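# Clamp tube in vise, extract pin into tray

## Task

Get the tube gripped in the vise, then draw the red-handled pin out of it without the clamped tube shifting. Finish with the entire pin resting flat on the tray's floor, lower than the tray's rim, and the tube still clamped in its original spot. The tray may be moved, provided it ends upright on the table and away from both the tube and the vise's moving jaw. The task fails if, at the end, the robot is still in contact with the tube or the moving jaw, directly or through any loose item. Anything that stays in place only because the robot holds it does not count. Release everything and back the gripper away to finish.

## Robot and tools

Robot: a single six-joint arm (waist, shoulder, elbow, wrist pitch, wrist yaw, wrist roll) carrying a parallel two-finger gripper. The fingers extend along the gripper's +x axis and close along its y axis. The reported end_effector_position is the point between the finger pads, roughly 3 to 4 cm short of the fingertips. Loose objects may occasionally get a small external shove.

Frames: everything is in the scene frame. Its origin sits on the table surface under the arm's base, +z is up, and +y lies to the left when facing along +x. The base may be slightly tilted against the table. Positions are in metres; orientations are quaternions written w first (qw, qx, qy, qz).

Row format, shared by execute_actions and move: eight plain numbers [x, y, z, qw, qx, qy, qz, opening]. x, y, z and the quaternion are an absolute target pose for the gripper in the scene frame, not an offset. opening is an absolute gripper command from -1 to 1: +1 means fully open (0.088 m), empty fingers touch near -0.80, and values below that close no further. Going from open to shut takes at least about 0.5 s.

execute_actions(actions): a list of actions run one after another. Each action is a list of up to 15 rows; each row lasts one 1/30 s control step, and a short action repeats its final row until 15 steps pass. An empty list only reports state and images. An action is rejected if its target lies more than 0.6 m from the gripper's position at that action's start, measured along any of the gripper's current axes. If any action is malformed, or the first one fails that check against the last reported state, nothing in the call runs. Resend the wanted quaternion in every row to hold orientation; do not copy the reported one, which may have drifted.

move(target, speed, blocking): one row as target; the gripper follows a straight path to it, lasting 0.5 to 10 s (longer paths are cut off at 10 s). speed is the path's top speed in m/s, 0.002 to 0.5, default 0.25; rotation is capped at twice that value in rad/s, taking the shorter way round. The opening is applied when the move begins. The path ignores obstacles; the gripper trails it, may deviate, and can exceed the speed, mostly near full reach. Faster contact hits harder, and aiming deeper past a contact presses harder. With blocking=false the call returns after 0.5 s while motion continues; other moves and execute_actions are then rejected until a result shows the move ended, so call wait or stop. The extra "move:" line reports the outcome (done = settled near target; otherwise off_target, moving, held, fault) plus the remaining distance. limits=paced means the commanded pose was clipped; limits=held means a check blocked some steps, after which the arm may surge faster than speed.

wait(seconds): 0 to 10 s, holding the last command; returns early if a running move finishes. stop(): brakes a running move (needs some distance, more when fast); fingers keep moving. zoom_image(camera, region): enlarges a region [x0, y0, x1, y1] (pixels, origin top-left, at most 504 by 504) of cam_high or cam_wrist. read_manual(section) only returns licence texts. finished_scene(scene): ends the current scene, given its number; irreversible, so call it only once the goal holds on its own.

Control behaviour: every step, the command is limited to within 70 mm and 16 degrees of the measured pose, and damped inverse kinematics favours position over orientation. Far targets therefore need several actions; after an action the arm only reaches the last clipped pose. "Hand target" in a result is the pose currently being pursued. Joint friction can leave the gripper short or slightly tilted, and tiny moves may not happen; check the pose after each step and correct tilt.

Results: the state line gives gripper position, quaternion and velocities (m/s, rad/s). Joint positions and velocities list waist, shoulder, elbow, wrist pitch, wrist yaw, wrist roll in rad, then the finger-pad gap in m. Ranges (rad): waist -3.054 to 3.054, shoulder 0.000 to 3.142, elbow 0.000 to 2.356, wrist pitch -1.571 to 1.571, wrist yaw -1.571 to 1.571, wrist roll -3.142 to 3.142. grip_measured is the measured opening on the command scale; to hold something, keep commanding noticeably below it (further below squeezes harder, up to about 34 N per pad; a fast close can squeeze harder). Readings may be off by about 1 mm consistently. execute_actions results list step readings, with HELD marking rows partly blocked. "pose unreachable" means the clearance check (which counts the mount under the base as arm) altered or stopped a command. Printed position gets less accurate at long reach.

Cameras: cam_high (fixed overview) and cam_wrist (on the hand), both 504x504, with calibration given in OpenCV form; actual poses can differ by a few degrees and millimetres.

Avoid: contact torque reaching a joint's load limit (waist 17.4, shoulder 21.6, elbow 21.5, wrist pitch 5.67, wrist yaw 5.65, wrist roll 5.3 N m, held weight included) triggers a 10 s halt and drops the rest of the call. Sustained loads heat motors; MOTOR HOT appears from 50 °C, and at 95 °C an OVER-TEMPERATURE FAULT holds the arm, possibly cutting power so it goes limp. Do not drop, slam, hit or shove objects hard, do not disturb the clamped tube, and never push or knock anything off the table. Move smoothly with modest effort.

Each tool is called after ">>>" as name(argument=value, ...) on one line, values as JSON.

## Session

>>> execute_actions(actions=[])

Scene clock: 0.00 s.
end_effector_position=(+0.2559, -0.3189, +0.2630) grip_measured=+0.826 end_effector_quat_wxyz=(-0.123, -0.574, +0.121, +0.801) end_effector_velocity=(-0.000, -0.001, +0.002) end_effector_angular_velocity=(-0.013, +0.004, +0.010)
Joint positions: [-1.195  1.064  1.501 -1.202 -0.015  2.145  0.079]
Joint velocities: [-0.002 -0.007 -0.002  0.007  0.007 -0.007 -0.   ]
Heat: hottest elbow 27 °C (+0.0 °C/min).
Hand target: +0.256, -0.319, +0.263; -0.123, -0.574, +0.121, +0.801
camera_calibration (this result's frames):
cam_wrist: T_world_to_cam=[[-0.105626, 0.919833, -0.377823, 0.437513], [0.994405, 0.0981278, -0.0391033, -0.17849], [0.00110639, -0.379839, -0.925052, 0.198789], [0, 0, 0, 1]] pos_world=[0.223484, -0.309416, 0.342213]

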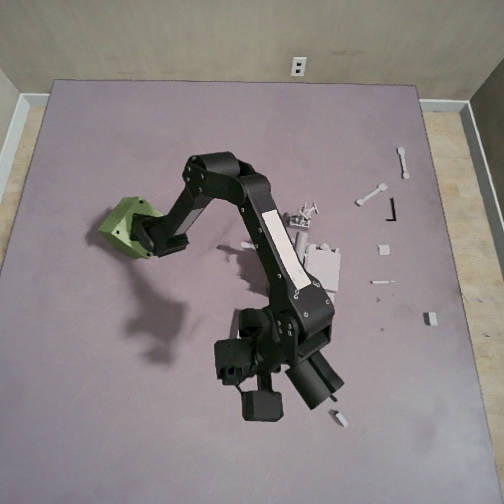

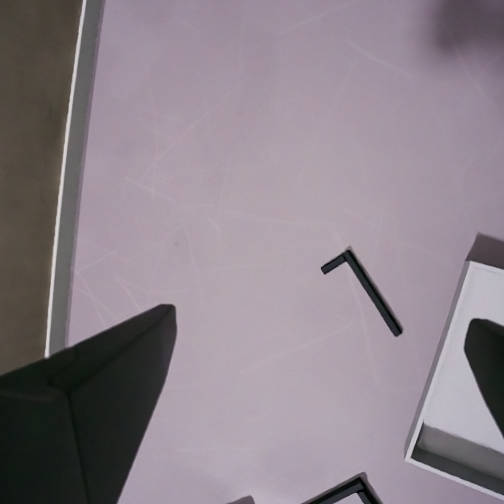

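>>> move(target=[0.28,-0.2,0.26,0.566,0.566,0.424,-0.424,1], speed=0.4)

>>> move(target=[0.3,-0.08,0.26,0.8,0,0.6,0,1], speed=0.4)

>>> move(target=[0.235,-0.011,0.16,0.863,0.0415,0.498,-0.072,0.3], speed=0.15)

Scene clock: 7.73 s.
end_effector_position=(+0.2800, -0.1982, +0.2588) grip_measured=+0.989 end_effector_quat_wxyz=(+0.565, +0.566, +0.424, -0.424) end_effector_velocity=(+0.000, +0.005, +0.002) end_effector_angular_velocity=(+0.015, -0.001, +0.004)
Joint positions: [-1.488  0.76   1.173 -1.341 -0.915  0.345  0.087]
Joint velocities: [-0.002 -0.002  0.007 -0.037 -0.007 -0.022 -0.   ]
Heat: hottest elbow 28 °C (+7.8 °C/min).
Hand target: +0.281, -0.200, +0.259; +0.565, +0.566, +0.424, -0.424
Off the commanded pose: 0.002 m, 0 deg.
move: done
camera_calibration (this result's frames):
cam_wrist: T_world_to_cam=[[-0.94139, -0.0290725, -0.336064, 0.36251], [-0.130786, 0.949804, 0.284195, 0.185794], [0.310933, 0.311491, -0.897939, 0.284017], [0, 0, 0, 1]] pos_world=[0.277253, -0.254398, 0.324055]

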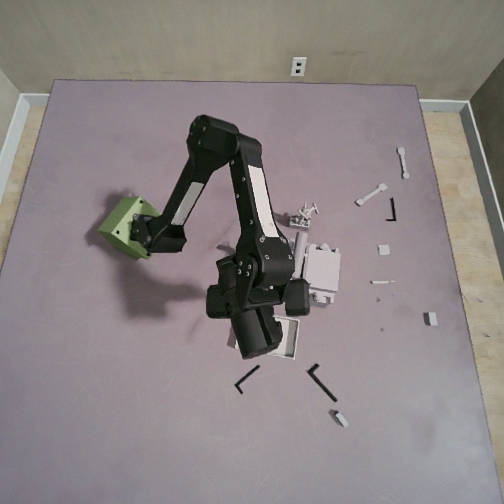

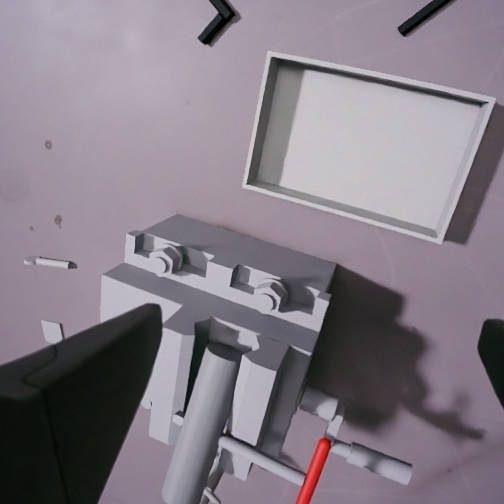

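Scene clock: 10.57 s.
end_effector_position=(+0.2991, -0.0805, +0.2581) grip_measured=+0.989 end_effector_quat_wxyz=(+0.799, -0.004, +0.601, +0.001) end_effector_velocity=(-0.003, -0.002, -0.001) end_effector_angular_velocity=(-0.025, +0.012, +0.018)
Joint positions: [ 0.865  0.674  1.042 -1.387  0.96   0.503  0.087]
Joint velocities: [ 0.022  0.012  0.002 -0.051  0.022  0.037 -0.   ]
Heat: hottest elbow 28 °C (+5.7 °C/min).
Hand target: +0.301, -0.080, +0.259; +0.800, -0.003, +0.600, +0.000
Off the commanded pose: 0.002 m, 0 deg.
move: done
camera_calibration (this result's frames):
cam_wrist: T_world_to_cam=[[0.051603, -0.997699, -0.0439741, -0.0666528], [-0.998078, -0.0530359, 0.0320661, 0.320452], [-0.0343245, 0.0422349, -0.998518, 0.348289], [0, 0, 0, 1]] pos_world=[0.335231, -0.0642139, 0.334566]

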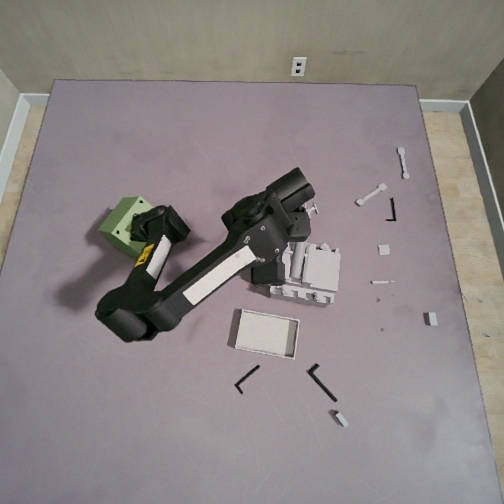

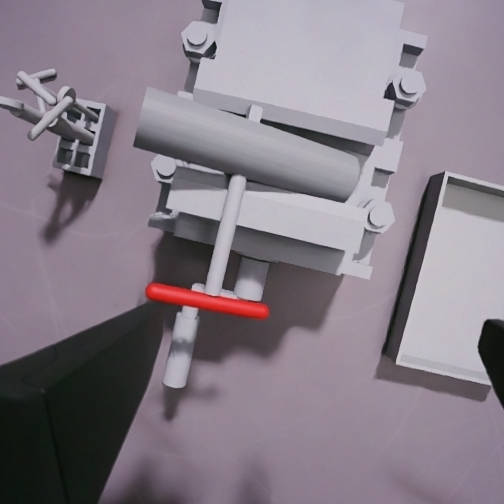

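Scene clock: 12.07 s.
end_effector_position=(+0.2371, -0.0113, +0.1623) grip_measured=+0.300 end_effector_quat_wxyz=(+0.864, +0.044, +0.497, -0.073) end_effector_velocity=(-0.000, +0.002, -0.003) end_effector_angular_velocity=(+0.007, -0.008, +0.016)
Joint positions: [ 0.987  0.451  0.293 -0.658  1.211  0.536  0.054]
Joint velocities: [-0.017 -0.032 -0.027  0.066 -0.022 -0.081  0.   ]
Heat: hottest elbow 28 °C (+5.0 °C/min).
Hand target: +0.235, -0.011, +0.160; +0.863, +0.042, +0.498, -0.072
Off the commanded pose: 0.003 m, 0 deg.
move: done
camera_calibration (this result's frames):
cam_wrist: T_world_to_cam=[[-0.114866, -0.992591, -0.0396081, 0.0401454], [-0.969916, 0.120678, -0.211423, 0.300082], [0.214636, 0.0141313, -0.976592, 0.184655], [0, 0, 0, 1]] pos_world=[0.256032, 0.00102516, 0.245367]

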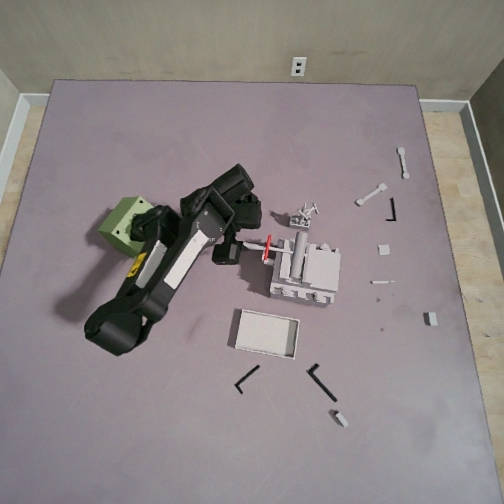

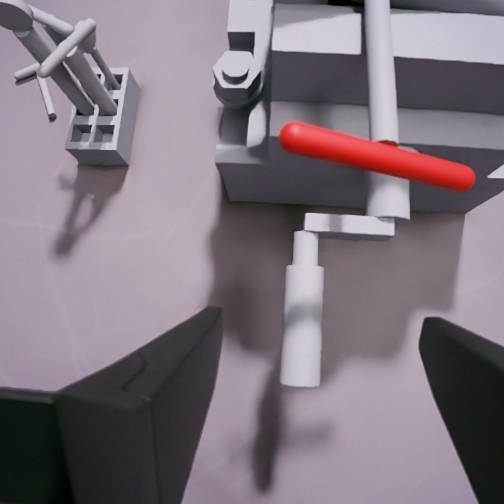

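>>> move(target=[0.29,-0.017,0.21,0.5646,-0.4728,0.526,0.4258,0.1], speed=0.35)

>>> move(target=[0.304,-0.016,0.16,0.5646,-0.4728,0.526,0.4258,0.1], speed=0.06)

Scene clock: 32.97 s.
end_effector_position=(+0.2887, -0.0172, +0.2096) grip_measured=+0.100 end_effector_quat_wxyz=(+0.566, -0.473, +0.525, +0.424) end_effector_velocity=(-0.004, +0.001, -0.001) end_effector_angular_velocity=(+0.000, +0.029, +0.055)
Joint positions: [ 0.811  0.913  0.933 -1.25   0.842 -0.732  0.044]
Joint velocities: [-0.002  0.007  0.002 -0.022 -0.022 -0.037 -0.   ]
Heat: hottest elbow 28 °C (+1.8 °C/min).
Hand target: +0.290, -0.017, +0.210; +0.564, -0.473, +0.526, +0.426
Off the commanded pose: 0.001 m, 0 deg.
move: done
camera_calibration (this result's frames):
cam_wrist: T_world_to_cam=[[0.986095, -0.163374, 0.0304296, -0.27618], [-0.164702, -0.936384, 0.309932, 0.000924933], [-0.0221409, -0.310634, -0.950272, 0.277152], [0, 0, 0, 1]] pos_world=[0.278628, 0.0418383, 0.271487]

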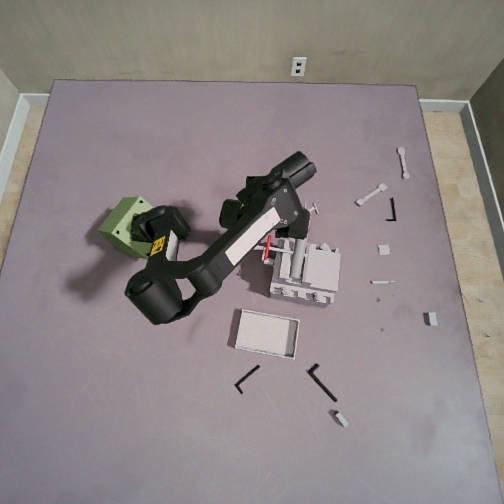

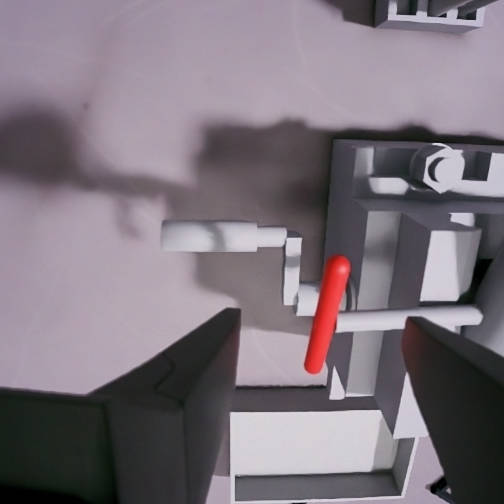

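Scene clock: 34.20 s.
end_effector_position=(+0.3068, -0.0174, +0.1639) grip_measured=+0.100 end_effector_quat_wxyz=(+0.571, -0.471, +0.524, +0.421) end_effector_velocity=(+0.001, +0.001, -0.001) end_effector_angular_velocity=(+0.004, -0.007, +0.021)
Joint positions: [ 0.537  0.923  0.819 -0.869  0.718 -1.077  0.044]
Joint velocities: [-0.007 -0.002 -0.007  0.022 -0.007 -0.037 -0.   ]
Heat: hottest elbow 28 °C (+1.8 °C/min).
Hand target: +0.304, -0.016, +0.160; +0.565, -0.472, +0.526, +0.426
Off the commanded pose: 0.005 m, 1 deg.
move: done
camera_calibration (this result's frames):
cam_wrist: T_world_to_cam=[[0.984222, -0.17258, 0.0390223, -0.293645], [-0.176214, -0.936159, 0.304228, 0.0223458], [-0.0159727, -0.306305, -0.9518, 0.232425], [0, 0, 0, 1]] pos_world=[0.296662, 0.0414347, 0.225882]

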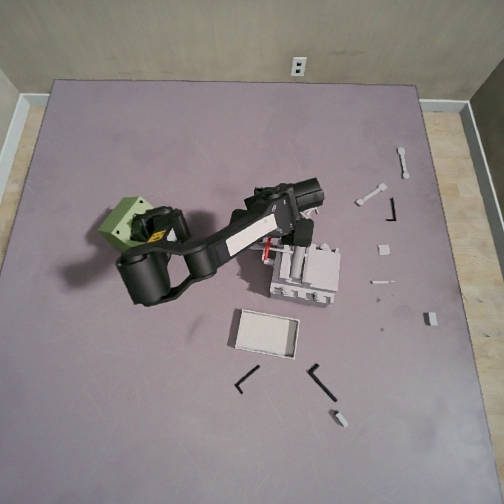

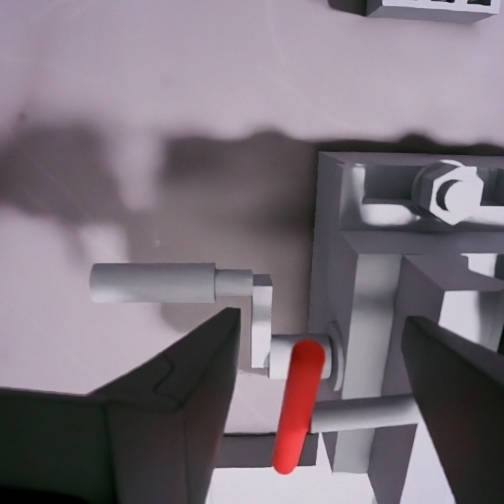

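>>> move(target=[0.298,-0.019,0.155,0.5646,-0.4728,0.526,0.4258,0.1], speed=0.03)

>>> move(target=[0.298,-0.019,0.155,0.5646,-0.4728,0.526,0.4258,-0.7])

>>> move(target=[0.315,-0.022,0.195,0.5646,-0.4728,0.526,0.4258,-0.7], speed=0.04)

Scene clock: 40.57 s.
end_effector_position=(+0.3003, -0.0182, +0.1561) grip_measured=+0.100 end_effector_quat_wxyz=(+0.565, -0.473, +0.525, +0.425) end_effector_velocity=(-0.005, -0.000, -0.000) end_effector_angular_velocity=(+0.010, +0.022, +0.029)
Joint positions: [ 0.513  0.914  0.783 -0.84   0.705 -1.104  0.044]
Joint velocities: [-0.007 -0.007 -0.002 -0.022 -0.022 -0.022 -0.   ]
Heat: hottest elbow 28 °C (+1.5 °C/min).
Hand target: +0.298, -0.019, +0.155; +0.564, -0.473, +0.526, +0.426
Off the commanded pose: 0.003 m, 0 deg.
move: done
camera_calibration (this result's frames):
cam_wrist: T_world_to_cam=[[0.986437, -0.161569, 0.0289257, -0.28592], [-0.162505, -0.936549, 0.310592, 0.017708], [-0.0230918, -0.311081, -0.950103, 0.22647], [0, 0, 0, 1]] pos_world=[0.290149, 0.0408388, 0.21794]

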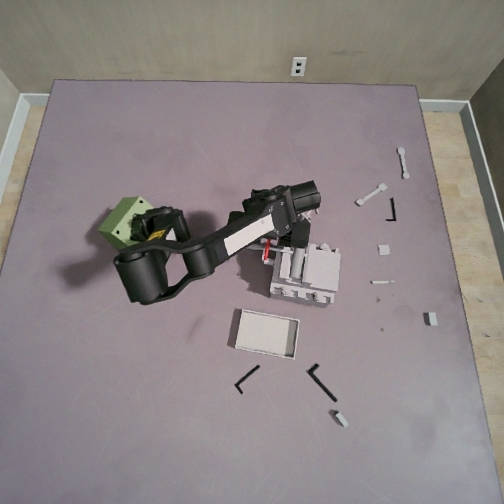

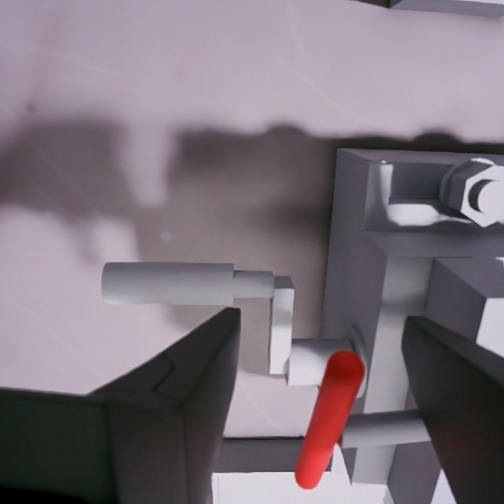

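Scene clock: 41.27 s.
end_effector_position=(+0.3007, -0.0182, +0.1561) grip_measured=-0.679 end_effector_quat_wxyz=(+0.566, -0.473, +0.525, +0.424) end_effector_velocity=(-0.001, +0.002, +0.000) end_effector_angular_velocity=(+0.018, +0.009, +0.009)
Joint positions: [ 0.512  0.914  0.783 -0.837  0.704 -1.105  0.006]
Joint velocities: [-0.002 -0.002  0.002 -0.007 -0.022 -0.007 -0.   ]
Heat: hottest elbow 28 °C (+1.5 °C/min).
Hand target: +0.298, -0.019, +0.155; +0.565, -0.473, +0.526, +0.426
Off the commanded pose: 0.003 m, 0 deg.
move: done
camera_calibration (this result's frames):
cam_wrist: T_world_to_cam=[[0.986119, -0.16318, 0.0306881, -0.286589], [-0.164603, -0.936475, 0.30971, 0.0185248], [-0.0217999, -0.310462, -0.950336, 0.22616], [0, 0, 0, 1]] pos_world=[0.29059, 0.0407964, 0.217985]

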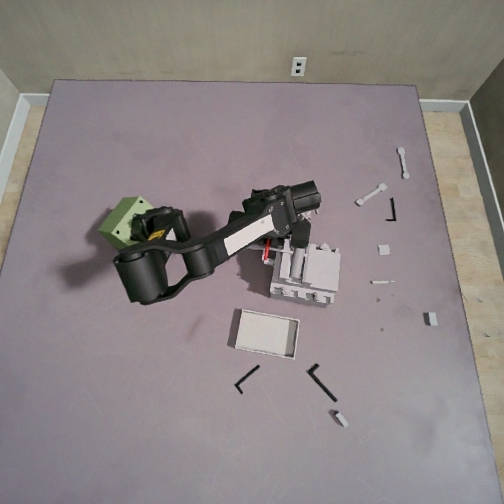

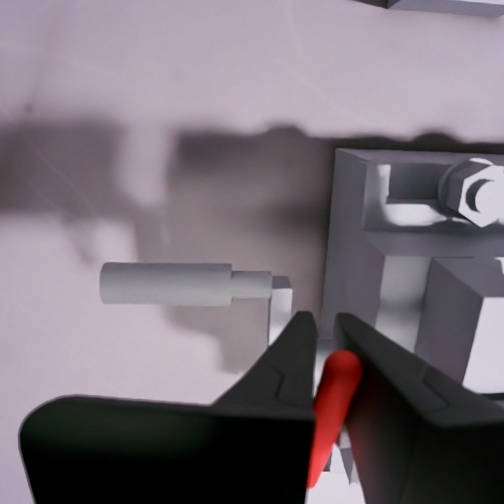

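Scene clock: 42.60 s.
end_effector_position=(+0.3115, -0.0222, +0.1924) grip_measured=-0.679 end_effector_quat_wxyz=(+0.561, -0.472, +0.528, +0.429) end_effector_velocity=(-0.001, +0.003, -0.000) end_effector_angular_velocity=(+0.008, +0.008, +0.006)
Joint positions: [ 0.627  0.944  0.948 -1.077  0.761 -0.969  0.006]
Joint velocities: [ 0.007  0.007  0.002 -0.007 -0.007  0.007  0.   ]
Heat: hottest elbow 28 °C (+1.4 °C/min).
Hand target: +0.315, -0.022, +0.195; +0.565, -0.473, +0.526, +0.426
Off the commanded pose: 0.004 m, 1 deg.
move: done
camera_calibration (this result's frames):
cam_wrist: T_world_to_cam=[[0.987374, -0.157365, 0.0181246, -0.296851], [-0.155083, -0.937004, 0.313006, 0.00172059], [-0.0322735, -0.311865, -0.949578, 0.262734], [0, 0, 0, 1]] pos_world=[0.301849, 0.0368357, 0.254328]

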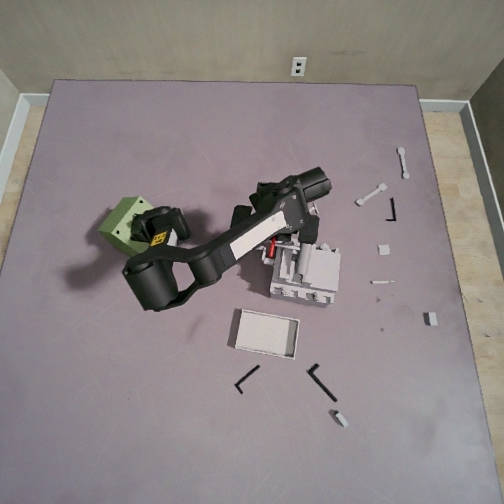

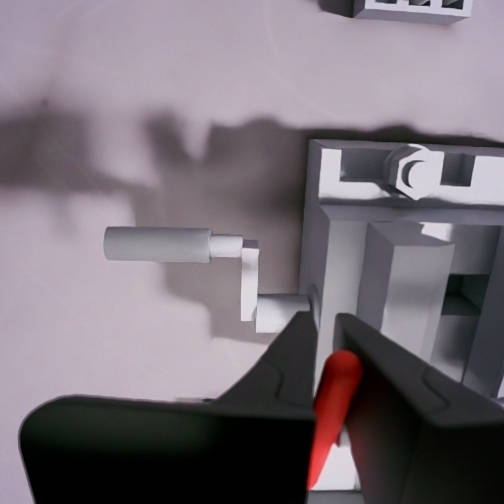

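>>> move(target=[0.305,-0.022,0.2,0.5646,-0.4728,0.526,0.4258,-0.682], speed=0.02)

>>> zoom_image(camera="cam_high", region=[240, 200, 360, 320])

Scene clock: 47.37 s.
end_effector_position=(+0.3074, -0.0224, +0.1985) grip_measured=-0.672 end_effector_quat_wxyz=(+0.562, -0.476, +0.527, +0.423) end_effector_velocity=(-0.004, +0.000, +0.000) end_effector_angular_velocity=(+0.002, +0.015, +0.028)
Joint positions: [ 0.675  0.934  0.95  -1.123  0.796 -0.911  0.006]
Joint velocities: [ 0.007 -0.002 -0.002 -0.022 -0.007 -0.007 -0.   ]
Heat: hottest elbow 29 °C (+2.5 °C/min).
Hand target: +0.305, -0.022, +0.200; +0.565, -0.473, +0.526, +0.426
Off the commanded pose: 0.003 m, 1 deg.
move: done
camera_calibration (this result's frames):
cam_wrist: T_world_to_cam=[[0.986641, -0.160146, 0.0298916, -0.295076], [-0.161234, -0.93364, 0.319875, -0.000396582], [-0.0233187, -0.320421, -0.946988, 0.264931], [0, 0, 0, 1]] pos_world=[0.297247, 0.0372639, 0.259833]

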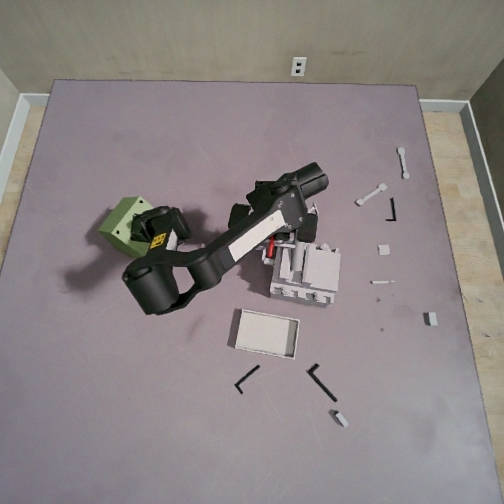

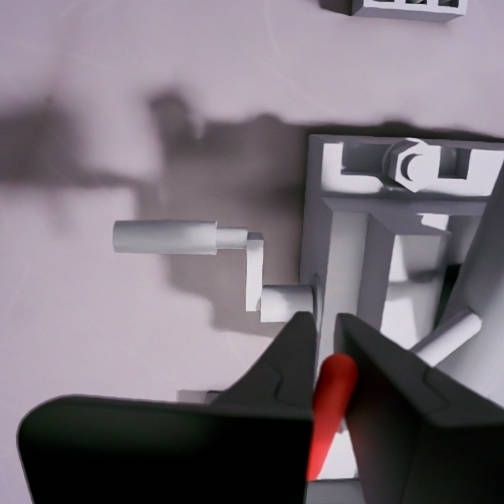

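Region (240, 200, 360, 320) of cam_high's 504x504 image, scaled by 4.200, with more detail than that image has.

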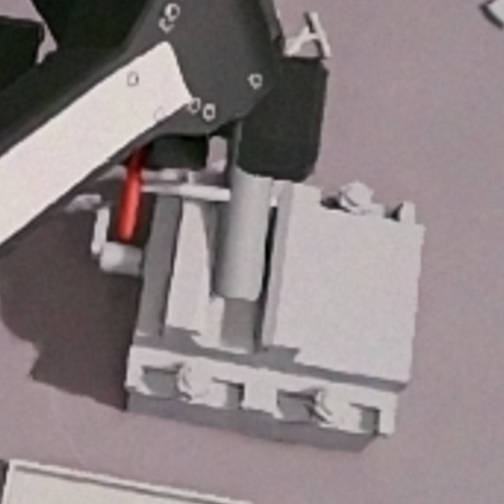

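It swings. Continue the arc, shifting toward centre.

>>> move(target=[0.335,-0.035,0.212,0.5646,-0.4728,0.526,0.4258,-0.682], speed=0.025)

>>> zoom_image(camera="cam_high", region=[240, 200, 360, 320])

Scene clock: 53.50 s.
end_effector_position=(+0.3314, -0.0344, +0.2104) grip_measured=-0.671 end_effector_quat_wxyz=(+0.562, -0.472, +0.527, +0.428) end_effector_velocity=(+0.000, -0.000, +0.001) end_effector_angular_velocity=(+0.004, +0.005, +0.008)
Joint positions: [ 0.604  0.971  1.075 -1.154  0.751 -0.998  0.006]
Joint velocities: [-0.002  0.002  0.007 -0.007 -0.007 -0.007 -0.   ]
Heat: hottest elbow 29 °C (+2.2 °C/min).
Hand target: +0.335, -0.035, +0.212; +0.564, -0.473, +0.526, +0.426
Off the commanded pose: 0.004 m, 0 deg.
move: done
camera_calibration (this result's frames):
cam_wrist: T_world_to_cam=[[0.987178, -0.158175, 0.0214475, -0.319373], [-0.156908, -0.936914, 0.312365, -0.011539], [-0.0293139, -0.311726, -0.94972, 0.275669], [0, 0, 0, 1]] pos_world=[0.321549, 0.0246052, 0.272263]

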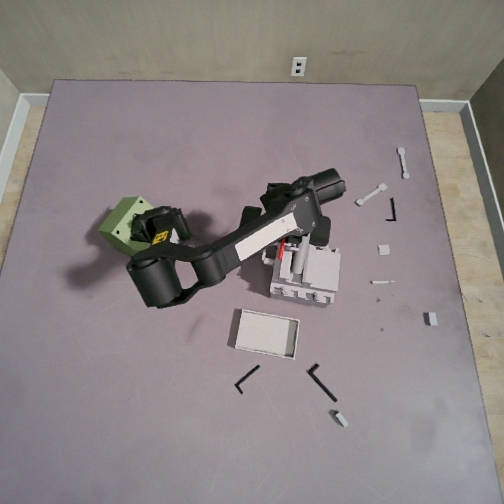

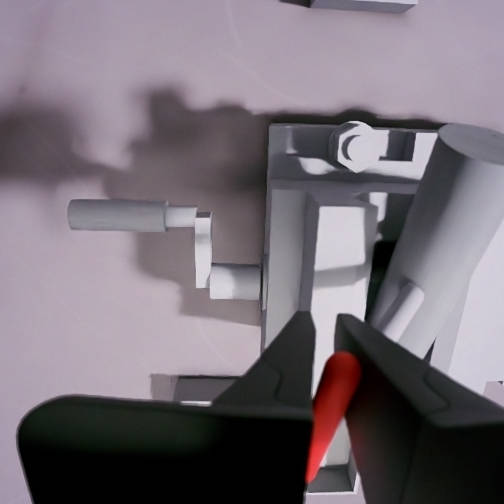

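Region (240, 200, 360, 320) of cam_high's 504x504 image, scaled by 4.200, with more detail than that image has.

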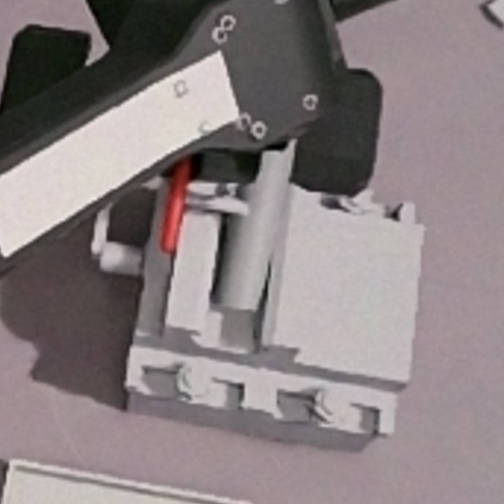

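>>> move(target=[0.362,-0.042,0.208,0.5376,-0.504,0.496,0.4595,-0.682], speed=0.025)

Scene clock: 60.70 s.
end_effector_position=(+0.3589, -0.0408, +0.2081) grip_measured=-0.678 end_effector_quat_wxyz=(+0.538, -0.502, +0.494, +0.462) end_effector_velocity=(-0.002, -0.001, -0.002) end_effector_angular_velocity=(+0.008, +0.017, +0.002)
Joint positions: [ 0.499  1.026  1.161 -1.093  0.679 -1.245  0.006]
Joint velocities: [-0.017  0.002  0.002 -0.007 -0.022 -0.007 -0.   ]
Heat: hottest elbow 30 °C (+3.0 °C/min).
Hand target: +0.362, -0.042, +0.208; +0.538, -0.504, +0.496, +0.460
Off the commanded pose: 0.003 m, 0 deg.
move: done
camera_calibration (this result's frames):
cam_wrist: T_world_to_cam=[[0.998989, -0.0374056, 0.0249231, -0.347563], [-0.0432169, -0.95174, 0.303848, -0.0520621], [0.0123547, -0.304618, -0.952395, 0.258235], [0, 0, 0, 1]] pos_world=[0.341771, 0.0161127, 0.270423]

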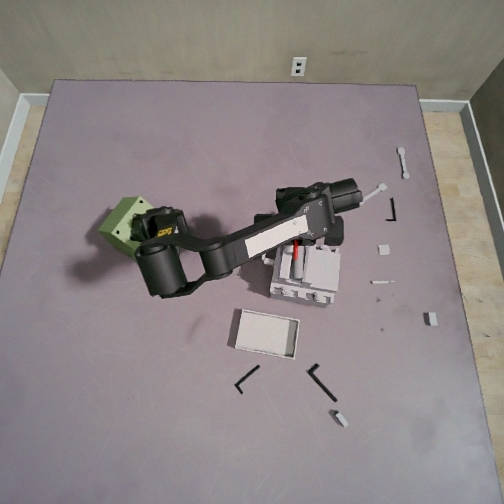

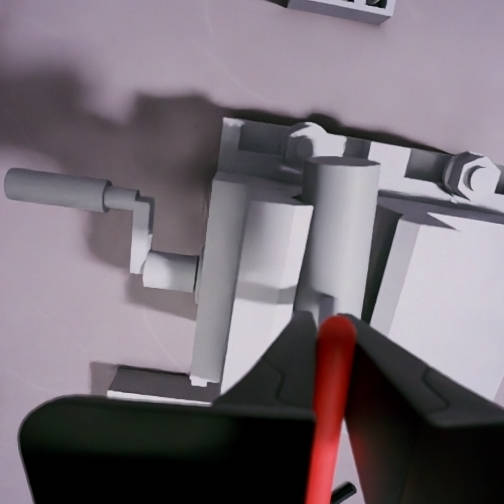

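Seated. Slide it to the fixed jaw and release.

>>> move(target=[0.385,-0.046,0.203,0.5646,-0.4728,0.526,0.4258,-0.682], speed=0.03)

>>> move(target=[0.385,-0.046,0.203,0.5646,-0.4728,0.526,0.4258,0.2])

>>> move(target=[0.37,-0.046,0.25,0.5646,-0.4728,0.526,0.4258,0.3], speed=0.15)

>>> move(target=[0.27,-0.02,0.22,0.7,-0.25,0.62,0.22,0.3], speed=0.35)

>>> move(target=[0.245,-0.009,0.14,0.79,0.0505,0.607,-0.066,0.3], speed=0.35)

>>> move(target=[0.252,-0.009,0.097,0.79,0.0505,0.607,-0.066,0.3], speed=0.06)

>>> move(target=[0.252,-0.009,0.097,0.79,0.0505,0.607,-0.066,-0.7])

>>> zoom_image(camera="cam_high", region=[240, 200, 360, 320])

Scene clock: 76.30 s.
end_effector_position=(+0.3819, -0.0455, +0.2039) grip_measured=-0.677 end_effector_quat_wxyz=(+0.564, -0.474, +0.523, +0.429) end_effector_velocity=(-0.001, -0.001, -0.001) end_effector_angular_velocity=(+0.000, +0.010, +0.007)
Joint positions: [ 0.439  1.096  1.24  -1.067  0.656 -1.189  0.006]
Joint velocities: [-0.007  0.002  0.002 -0.007 -0.007 -0.007 -0.   ]
Heat: hottest elbow 30 °C (+2.0 °C/min).
Hand target: +0.385, -0.046, +0.203; +0.565, -0.473, +0.526, +0.426
Off the commanded pose: 0.003 m, 1 deg.
move: done
camera_calibration (this result's frames):
cam_wrist: T_world_to_cam=[[0.987849, -0.15317, 0.0263372, -0.371886], [-0.153818, -0.939278, 0.306752, -0.0121448], [-0.0222473, -0.307075, -0.951425, 0.26542], [0, 0, 0, 1]] pos_world=[0.371404, 0.0131347, 0.266047]

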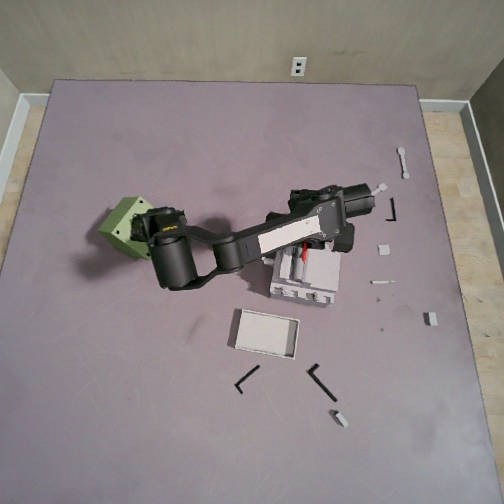

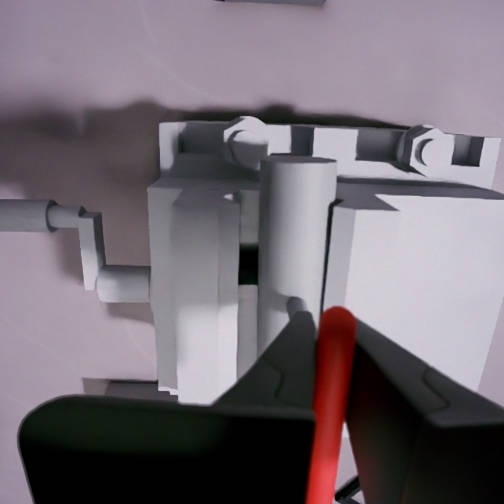

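Scene clock: 77.00 s.
end_effector_position=(+0.3827, -0.0459, +0.2042) grip_measured=+0.199 end_effector_quat_wxyz=(+0.565, -0.473, +0.523, +0.428) end_effector_velocity=(-0.001, -0.004, +0.000) end_effector_angular_velocity=(-0.013, +0.003, +0.003)
Joint positions: [ 0.438  1.097  1.242 -1.066  0.656 -1.188  0.049]
Joint velocities: [-0.007 -0.002  0.002 -0.007  0.007 -0.007  0.   ]
Heat: hottest elbow 30 °C (+2.0 °C/min).
Hand target: +0.385, -0.046, +0.203; +0.564, -0.473, +0.526, +0.426
Off the commanded pose: 0.003 m, 0 deg.
move: done
camera_calibration (this result's frames):
cam_wrist: T_world_to_cam=[[0.987277, -0.156467, 0.0283165, -0.373059], [-0.157566, -0.938749, 0.306468, -0.0109609], [-0.02137, -0.30703, -0.95146, 0.265283], [0, 0, 0, 1]] pos_world=[0.372255, 0.012789, 0.266329]

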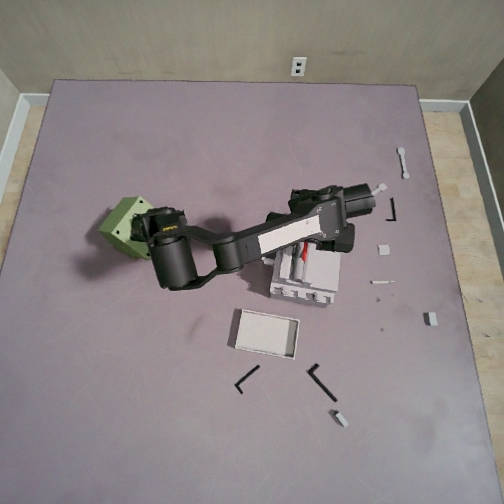

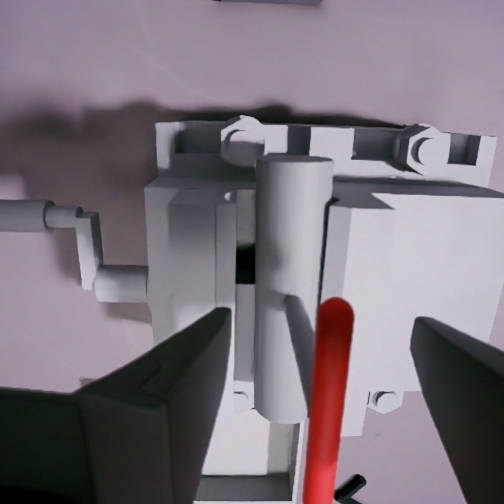

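Scene clock: 77.90 s.
end_effector_position=(+0.3689, -0.0458, +0.2485) grip_measured=+0.300 end_effector_quat_wxyz=(+0.563, -0.473, +0.526, +0.427) end_effector_velocity=(-0.003, +0.000, +0.001) end_effector_angular_velocity=(+0.006, +0.012, +0.009)
Joint positions: [ 0.636  1.087  1.36  -1.347  0.768 -0.961  0.054]
Joint velocities: [ 0.007 -0.002  0.002 -0.022 -0.007  0.007 -0.   ]
Heat: hottest elbow 30 °C (+2.0 °C/min).
Hand target: +0.370, -0.046, +0.250; +0.565, -0.473, +0.526, +0.426
Off the commanded pose: 0.002 m, 0 deg.
move: done
camera_calibration (this result's frames):
cam_wrist: T_world_to_cam=[[0.987158, -0.15796, 0.023839, -0.359578], [-0.157441, -0.936721, 0.312677, -0.0281385], [-0.0270602, -0.312415, -0.94956, 0.308548], [0, 0, 0, 1]] pos_world=[0.358879, 0.0132381, 0.310355]

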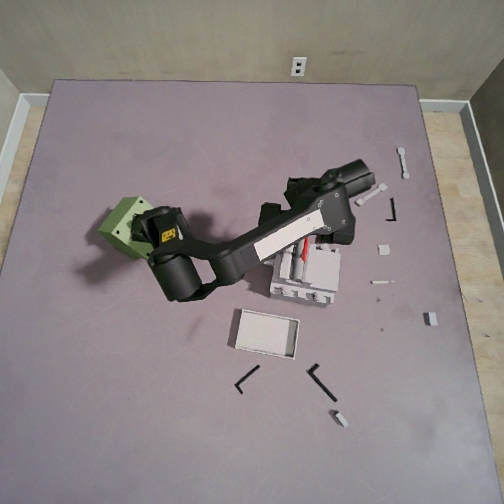

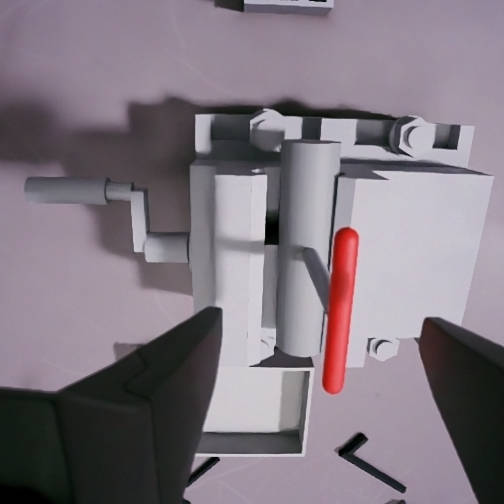

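Scene clock: 79.47 s.
end_effector_position=(+0.2722, -0.0204, +0.2216) grip_measured=+0.300 end_effector_quat_wxyz=(+0.708, -0.248, +0.624, +0.221) end_effector_velocity=(-0.004, -0.001, -0.000) end_effector_angular_velocity=(+0.000, +0.012, -0.000)
Joint positions: [ 0.952  0.859  0.908 -1.376  0.893  0.13   0.054]
Joint velocities: [ 0.007 -0.002 -0.002 -0.022 -0.007  0.022 -0.   ]
Heat: hottest elbow 30 °C (+2.0 °C/min).
Hand target: +0.270, -0.020, +0.220; +0.706, -0.252, +0.624, +0.222
Off the commanded pose: 0.003 m, 1 deg.
move: done
camera_calibration (this result's frames):
cam_wrist: T_world_to_cam=[[0.651018, -0.758801, 0.0199418, -0.179367], [-0.743961, -0.63263, 0.215178, 0.17635], [-0.150661, -0.15492, -0.976371, 0.331098], [0, 0, 0, 1]] pos_world=[0.297853, 0.0267543, 0.288905]

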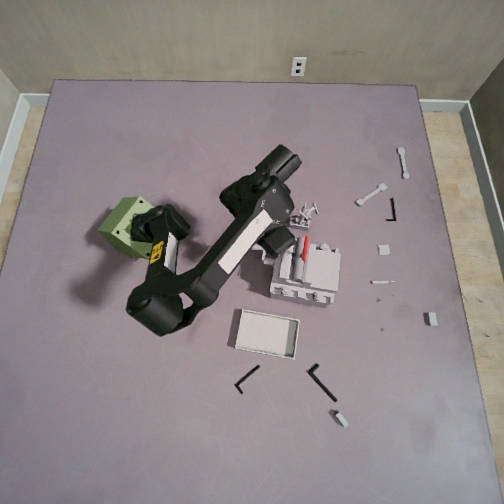

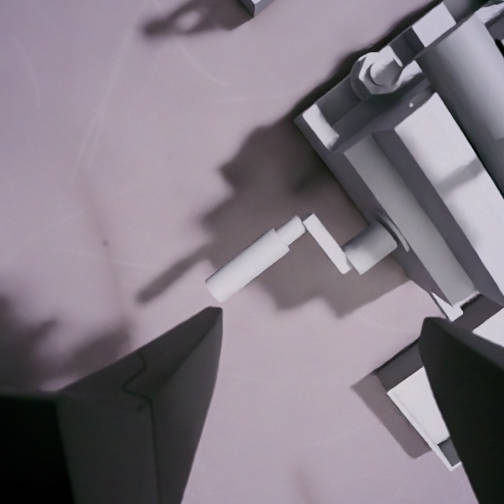

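Scene clock: 81.20 s.
end_effector_position=(+0.2470, -0.0089, +0.1417) grip_measured=+0.300 end_effector_quat_wxyz=(+0.791, +0.049, +0.607, -0.064) end_effector_velocity=(-0.004, +0.002, -0.003) end_effector_angular_velocity=(+0.010, +0.013, +0.005)
Joint positions: [ 0.689  0.662  0.436 -0.664  0.885  0.478  0.054]
Joint velocities: [-0.012 -0.002 -0.012  0.007 -0.022 -0.007 -0.   ]
Heat: hottest elbow 30 °C (+2.0 °C/min).
Hand target: +0.245, -0.009, +0.140; +0.790, +0.051, +0.608, -0.066
Off the commanded pose: 0.003 m, 0 deg.
move: done
camera_calibration (this result's frames):
cam_wrist: T_world_to_cam=[[-0.117502, -0.991865, -0.0489618, 0.0448747], [-0.99205, 0.115001, 0.0511048, 0.273273], [-0.0450584, 0.0545775, -0.997492, 0.229858], [0, 0, 0, 1]] pos_world=[0.286731, 0.00053796, 0.217513]

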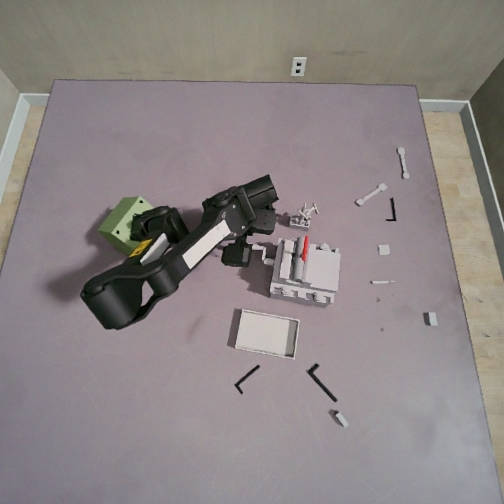

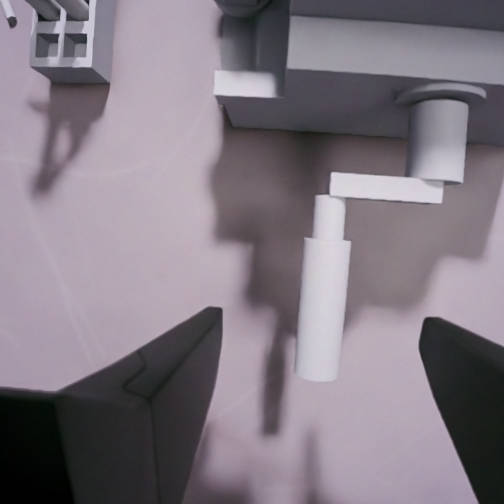

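Scene clock: 82.37 s.
end_effector_position=(+0.2554, -0.0097, +0.1002) grip_measured=+0.300 end_effector_quat_wxyz=(+0.793, +0.055, +0.603, -0.068) end_effector_velocity=(+0.002, +0.002, -0.002) end_effector_angular_velocity=(+0.012, -0.011, +0.006)
Joint positions: [ 0.437  0.744  0.318 -0.266  0.708  0.226  0.054]
Joint velocities: [-0.012  0.007 -0.007  0.037 -0.022 -0.022 -0.   ]
Heat: hottest elbow 30 °C (+2.0 °C/min).
Hand target: +0.252, -0.009, +0.097; +0.790, +0.051, +0.607, -0.066
Off the commanded pose: 0.005 m, 1 deg.
move: done
camera_calibration (this result's frames):
cam_wrist: T_world_to_cam=[[-0.129953, -0.990063, -0.0537294, 0.0466528], [-0.990916, 0.127791, 0.0418891, 0.284531], [-0.0346067, 0.058685, -0.997677, 0.186262], [0, 0, 0, 1]] pos_world=[0.294455, -0.00110211, 0.176417]

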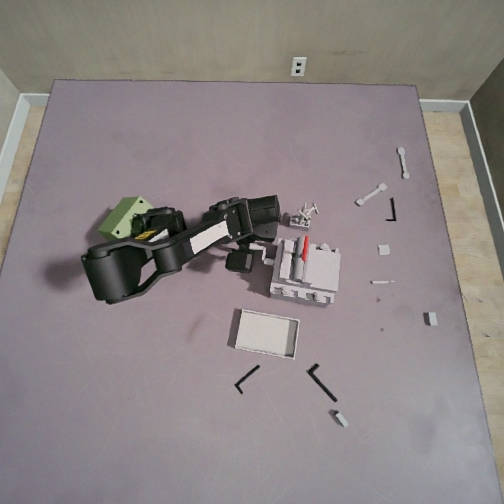

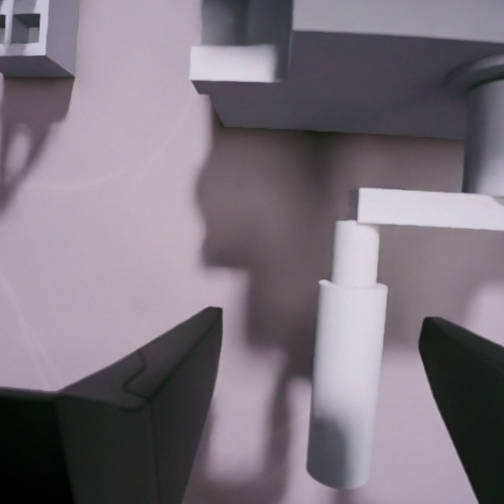

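Scene clock: 83.07 s.
end_effector_position=(+0.2548, -0.0130, +0.0996) grip_measured=-0.506 end_effector_quat_wxyz=(+0.793, +0.050, +0.603, -0.076) end_effector_velocity=(-0.003, +0.001, -0.001) end_effector_angular_velocity=(+0.001, +0.011, +0.014)
Joint positions: [ 0.43   0.744  0.317 -0.267  0.721  0.224  0.014]
Joint velocities: [-0.002  0.002 -0.002 -0.007 -0.007 -0.007 -0.   ]
Heat: hottest elbow 30 °C (+2.0 °C/min).
Hand target: +0.252, -0.009, +0.097; +0.790, +0.051, +0.607, -0.066
Off the commanded pose: 0.006 m, 1 deg.
move: done
camera_calibration (this result's frames):
cam_wrist: T_world_to_cam=[[-0.135361, -0.990138, -0.0361121, 0.0429109], [-0.990104, 0.133814, 0.0422831, 0.28429], [-0.0370338, 0.0414782, -0.998453, 0.186347], [0, 0, 0, 1]] pos_world=[0.294186, -0.00328369, 0.175588]

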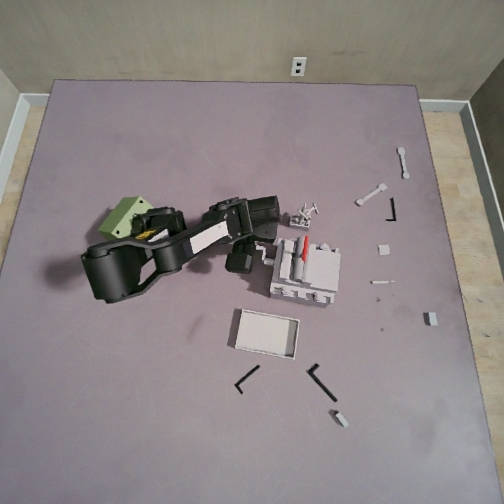

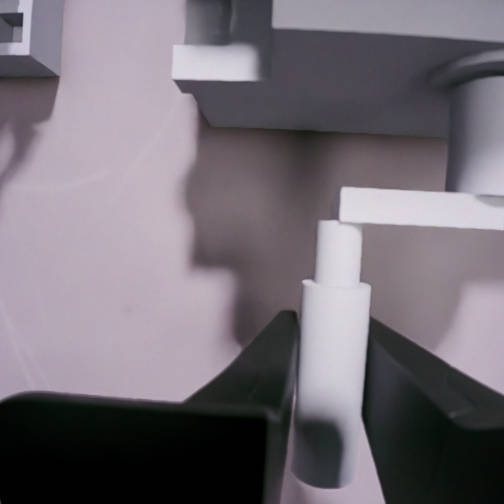

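Region (240, 200, 360, 320) of cam_high's 504x504 image, scaled by 4.200, with more detail than that image has.

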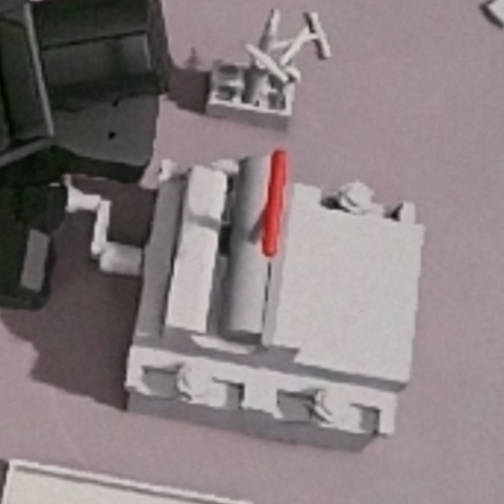

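>>> execute_actions(actions=[[[0.252,-0.023,0.123,0.79,0.0505,0.607,-0.066,-0.85]],[[0.248,-0.047,0.133,0.79,0.0505,0.607,-0.066,-0.85]],[[0.244,-0.071,0.123,0.79,0.0505,0.607,-0.066,-0.85]],[[0.242,-0.081,0.099,0.79,0.0505,0.607,-0.066,-0.85]],[[0.244,-0.071,0.075,0.79,0.0505,0.607,-0.066,-0.85]],[[0.248,-0.047,0.065,0.79,0.0505,0.607,-0.066,-0.85]],[[0.252,-0.023,0.075,0.79,0.0505,0.607,-0.066,-0.85]],[[0.254,-0.013,0.099,0.79,0.0505,0.607,-0.066,-0.85]]])

>>> zoom_image(camera="cam_high", region=[240, 200, 360, 320])

Scene clock: 96.13 s.
end_effector_position=(+0.2545, -0.0134, +0.0976) grip_measured=-0.506 end_effector_quat_wxyz=(+0.791, +0.050, +0.606, -0.068) end_effector_velocity=(-0.000, -0.001, +0.004) end_effector_angular_velocity=(-0.020, +0.003, +0.012)
Joint positions: [ 0.406  0.741  0.316 -0.263  0.687  0.2    0.014]
Joint velocities: [ 0.027 -0.007  0.012 -0.037  0.037  0.007  0.   ]
Heat: hottest elbow 30 °C (+2.0 °C/min).
Hand target: +0.254, -0.013, +0.099; +0.790, +0.050, +0.607, -0.066
Off the commanded pose: 0.002 m, 0 deg.
Step readings (end_effector_position; steps 1 to 15: 1st action; 16 to 30: 2nd action; 31 to 45: 3rd action; 46 to 60: 4th action; 61 to 75: 5th action; 76 to 90: 6th action; 91 to 105: 7th action; 106 to 120: 8th action):
0: (+0.2547, -0.0130, +0.0994)
1: (+0.2552, -0.0135, +0.1017)
2: (+0.2544, -0.0138, +0.1053)
4: (+0.2541, -0.0157, +0.1120)
8: (+0.2534, -0.0194, +0.1189)
15: (+0.2529, -0.0217, +0.1219)
16: (+0.2534, -0.0229, +0.1234)
17: (+0.2521, -0.0255, +0.1253)
19: (+0.2511, -0.0316, +0.1295)
23: (+0.2496, -0.0395, +0.1324)
30: (+0.2489, -0.0435, +0.1331)
31: (+0.2487, -0.0442, +0.1330)
32: (+0.2479, -0.0487, +0.1330)
34: (+0.2466, -0.0607, +0.1308)
38: (+0.2454, -0.0676, +0.1263)
45: (+0.2451, -0.0697, +0.1245)
46: (+0.2440, -0.0709, +0.1220)
47: (+0.2442, -0.0742, +0.1184)
49: (+0.2436, -0.0773, +0.1118)
53: (+0.2436, -0.0790, +0.1051)
60: (+0.2435, -0.0793, +0.1018)
61: (+0.2428, -0.0788, +0.0988)
62: (+0.2435, -0.0784, +0.0946)
64: (+0.2439, -0.0763, +0.0880)
68: (+0.2446, -0.0725, +0.0810)
75: (+0.2453, -0.0698, +0.0776)
76: (+0.2449, -0.0685, +0.0764)
77: (+0.2459, -0.0660, +0.0747)
79: (+0.2467, -0.0608, +0.0714)
83: (+0.2481, -0.0527, +0.0682)
90: (+0.2486, -0.0488, +0.0674)
91: (+0.2494, -0.0485, +0.0681)
92: (+0.2498, -0.0449, +0.0681)
94: (+0.2510, -0.0334, +0.0699)
98: (+0.2523, -0.0265, +0.0738)
105: (+0.2525, -0.0249, +0.0749)
106: (+0.2534, -0.0229, +0.0775)
107: (+0.2535, -0.0193, +0.0813)
109: (+0.2542, -0.0159, +0.0879)
113: (+0.2544, -0.0138, +0.0945)
120: end_effector_position above
camera_calibration (this result's frames):
cam_wrist: T_world_to_cam=[[-0.123758, -0.991204, -0.0468974, 0.0404827], [-0.991297, 0.121356, 0.0510162, 0.283327], [-0.0448761, 0.0528029, -0.997596, 0.186377], [0, 0, 0, 1]] pos_world=[0.294235, -0.00409822, 0.173373]

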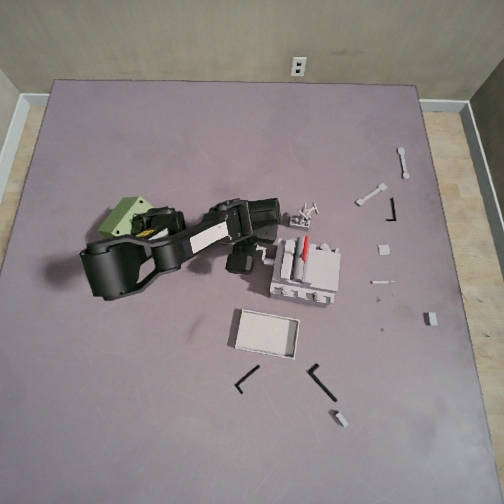

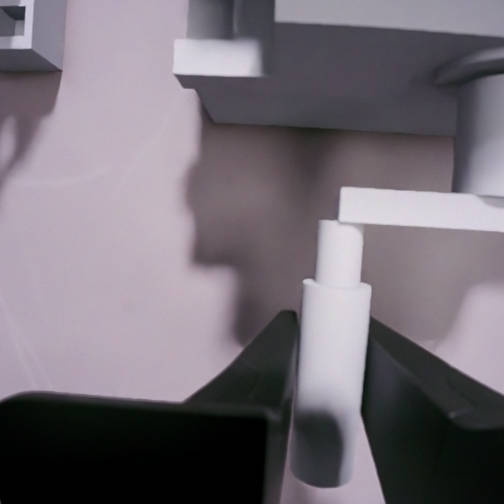

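Region (240, 200, 360, 320) of cam_high's 504x504 image, scaled by 4.200, with more detail than that image has.

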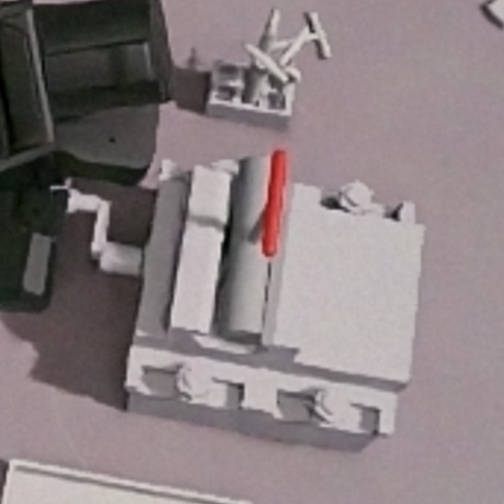

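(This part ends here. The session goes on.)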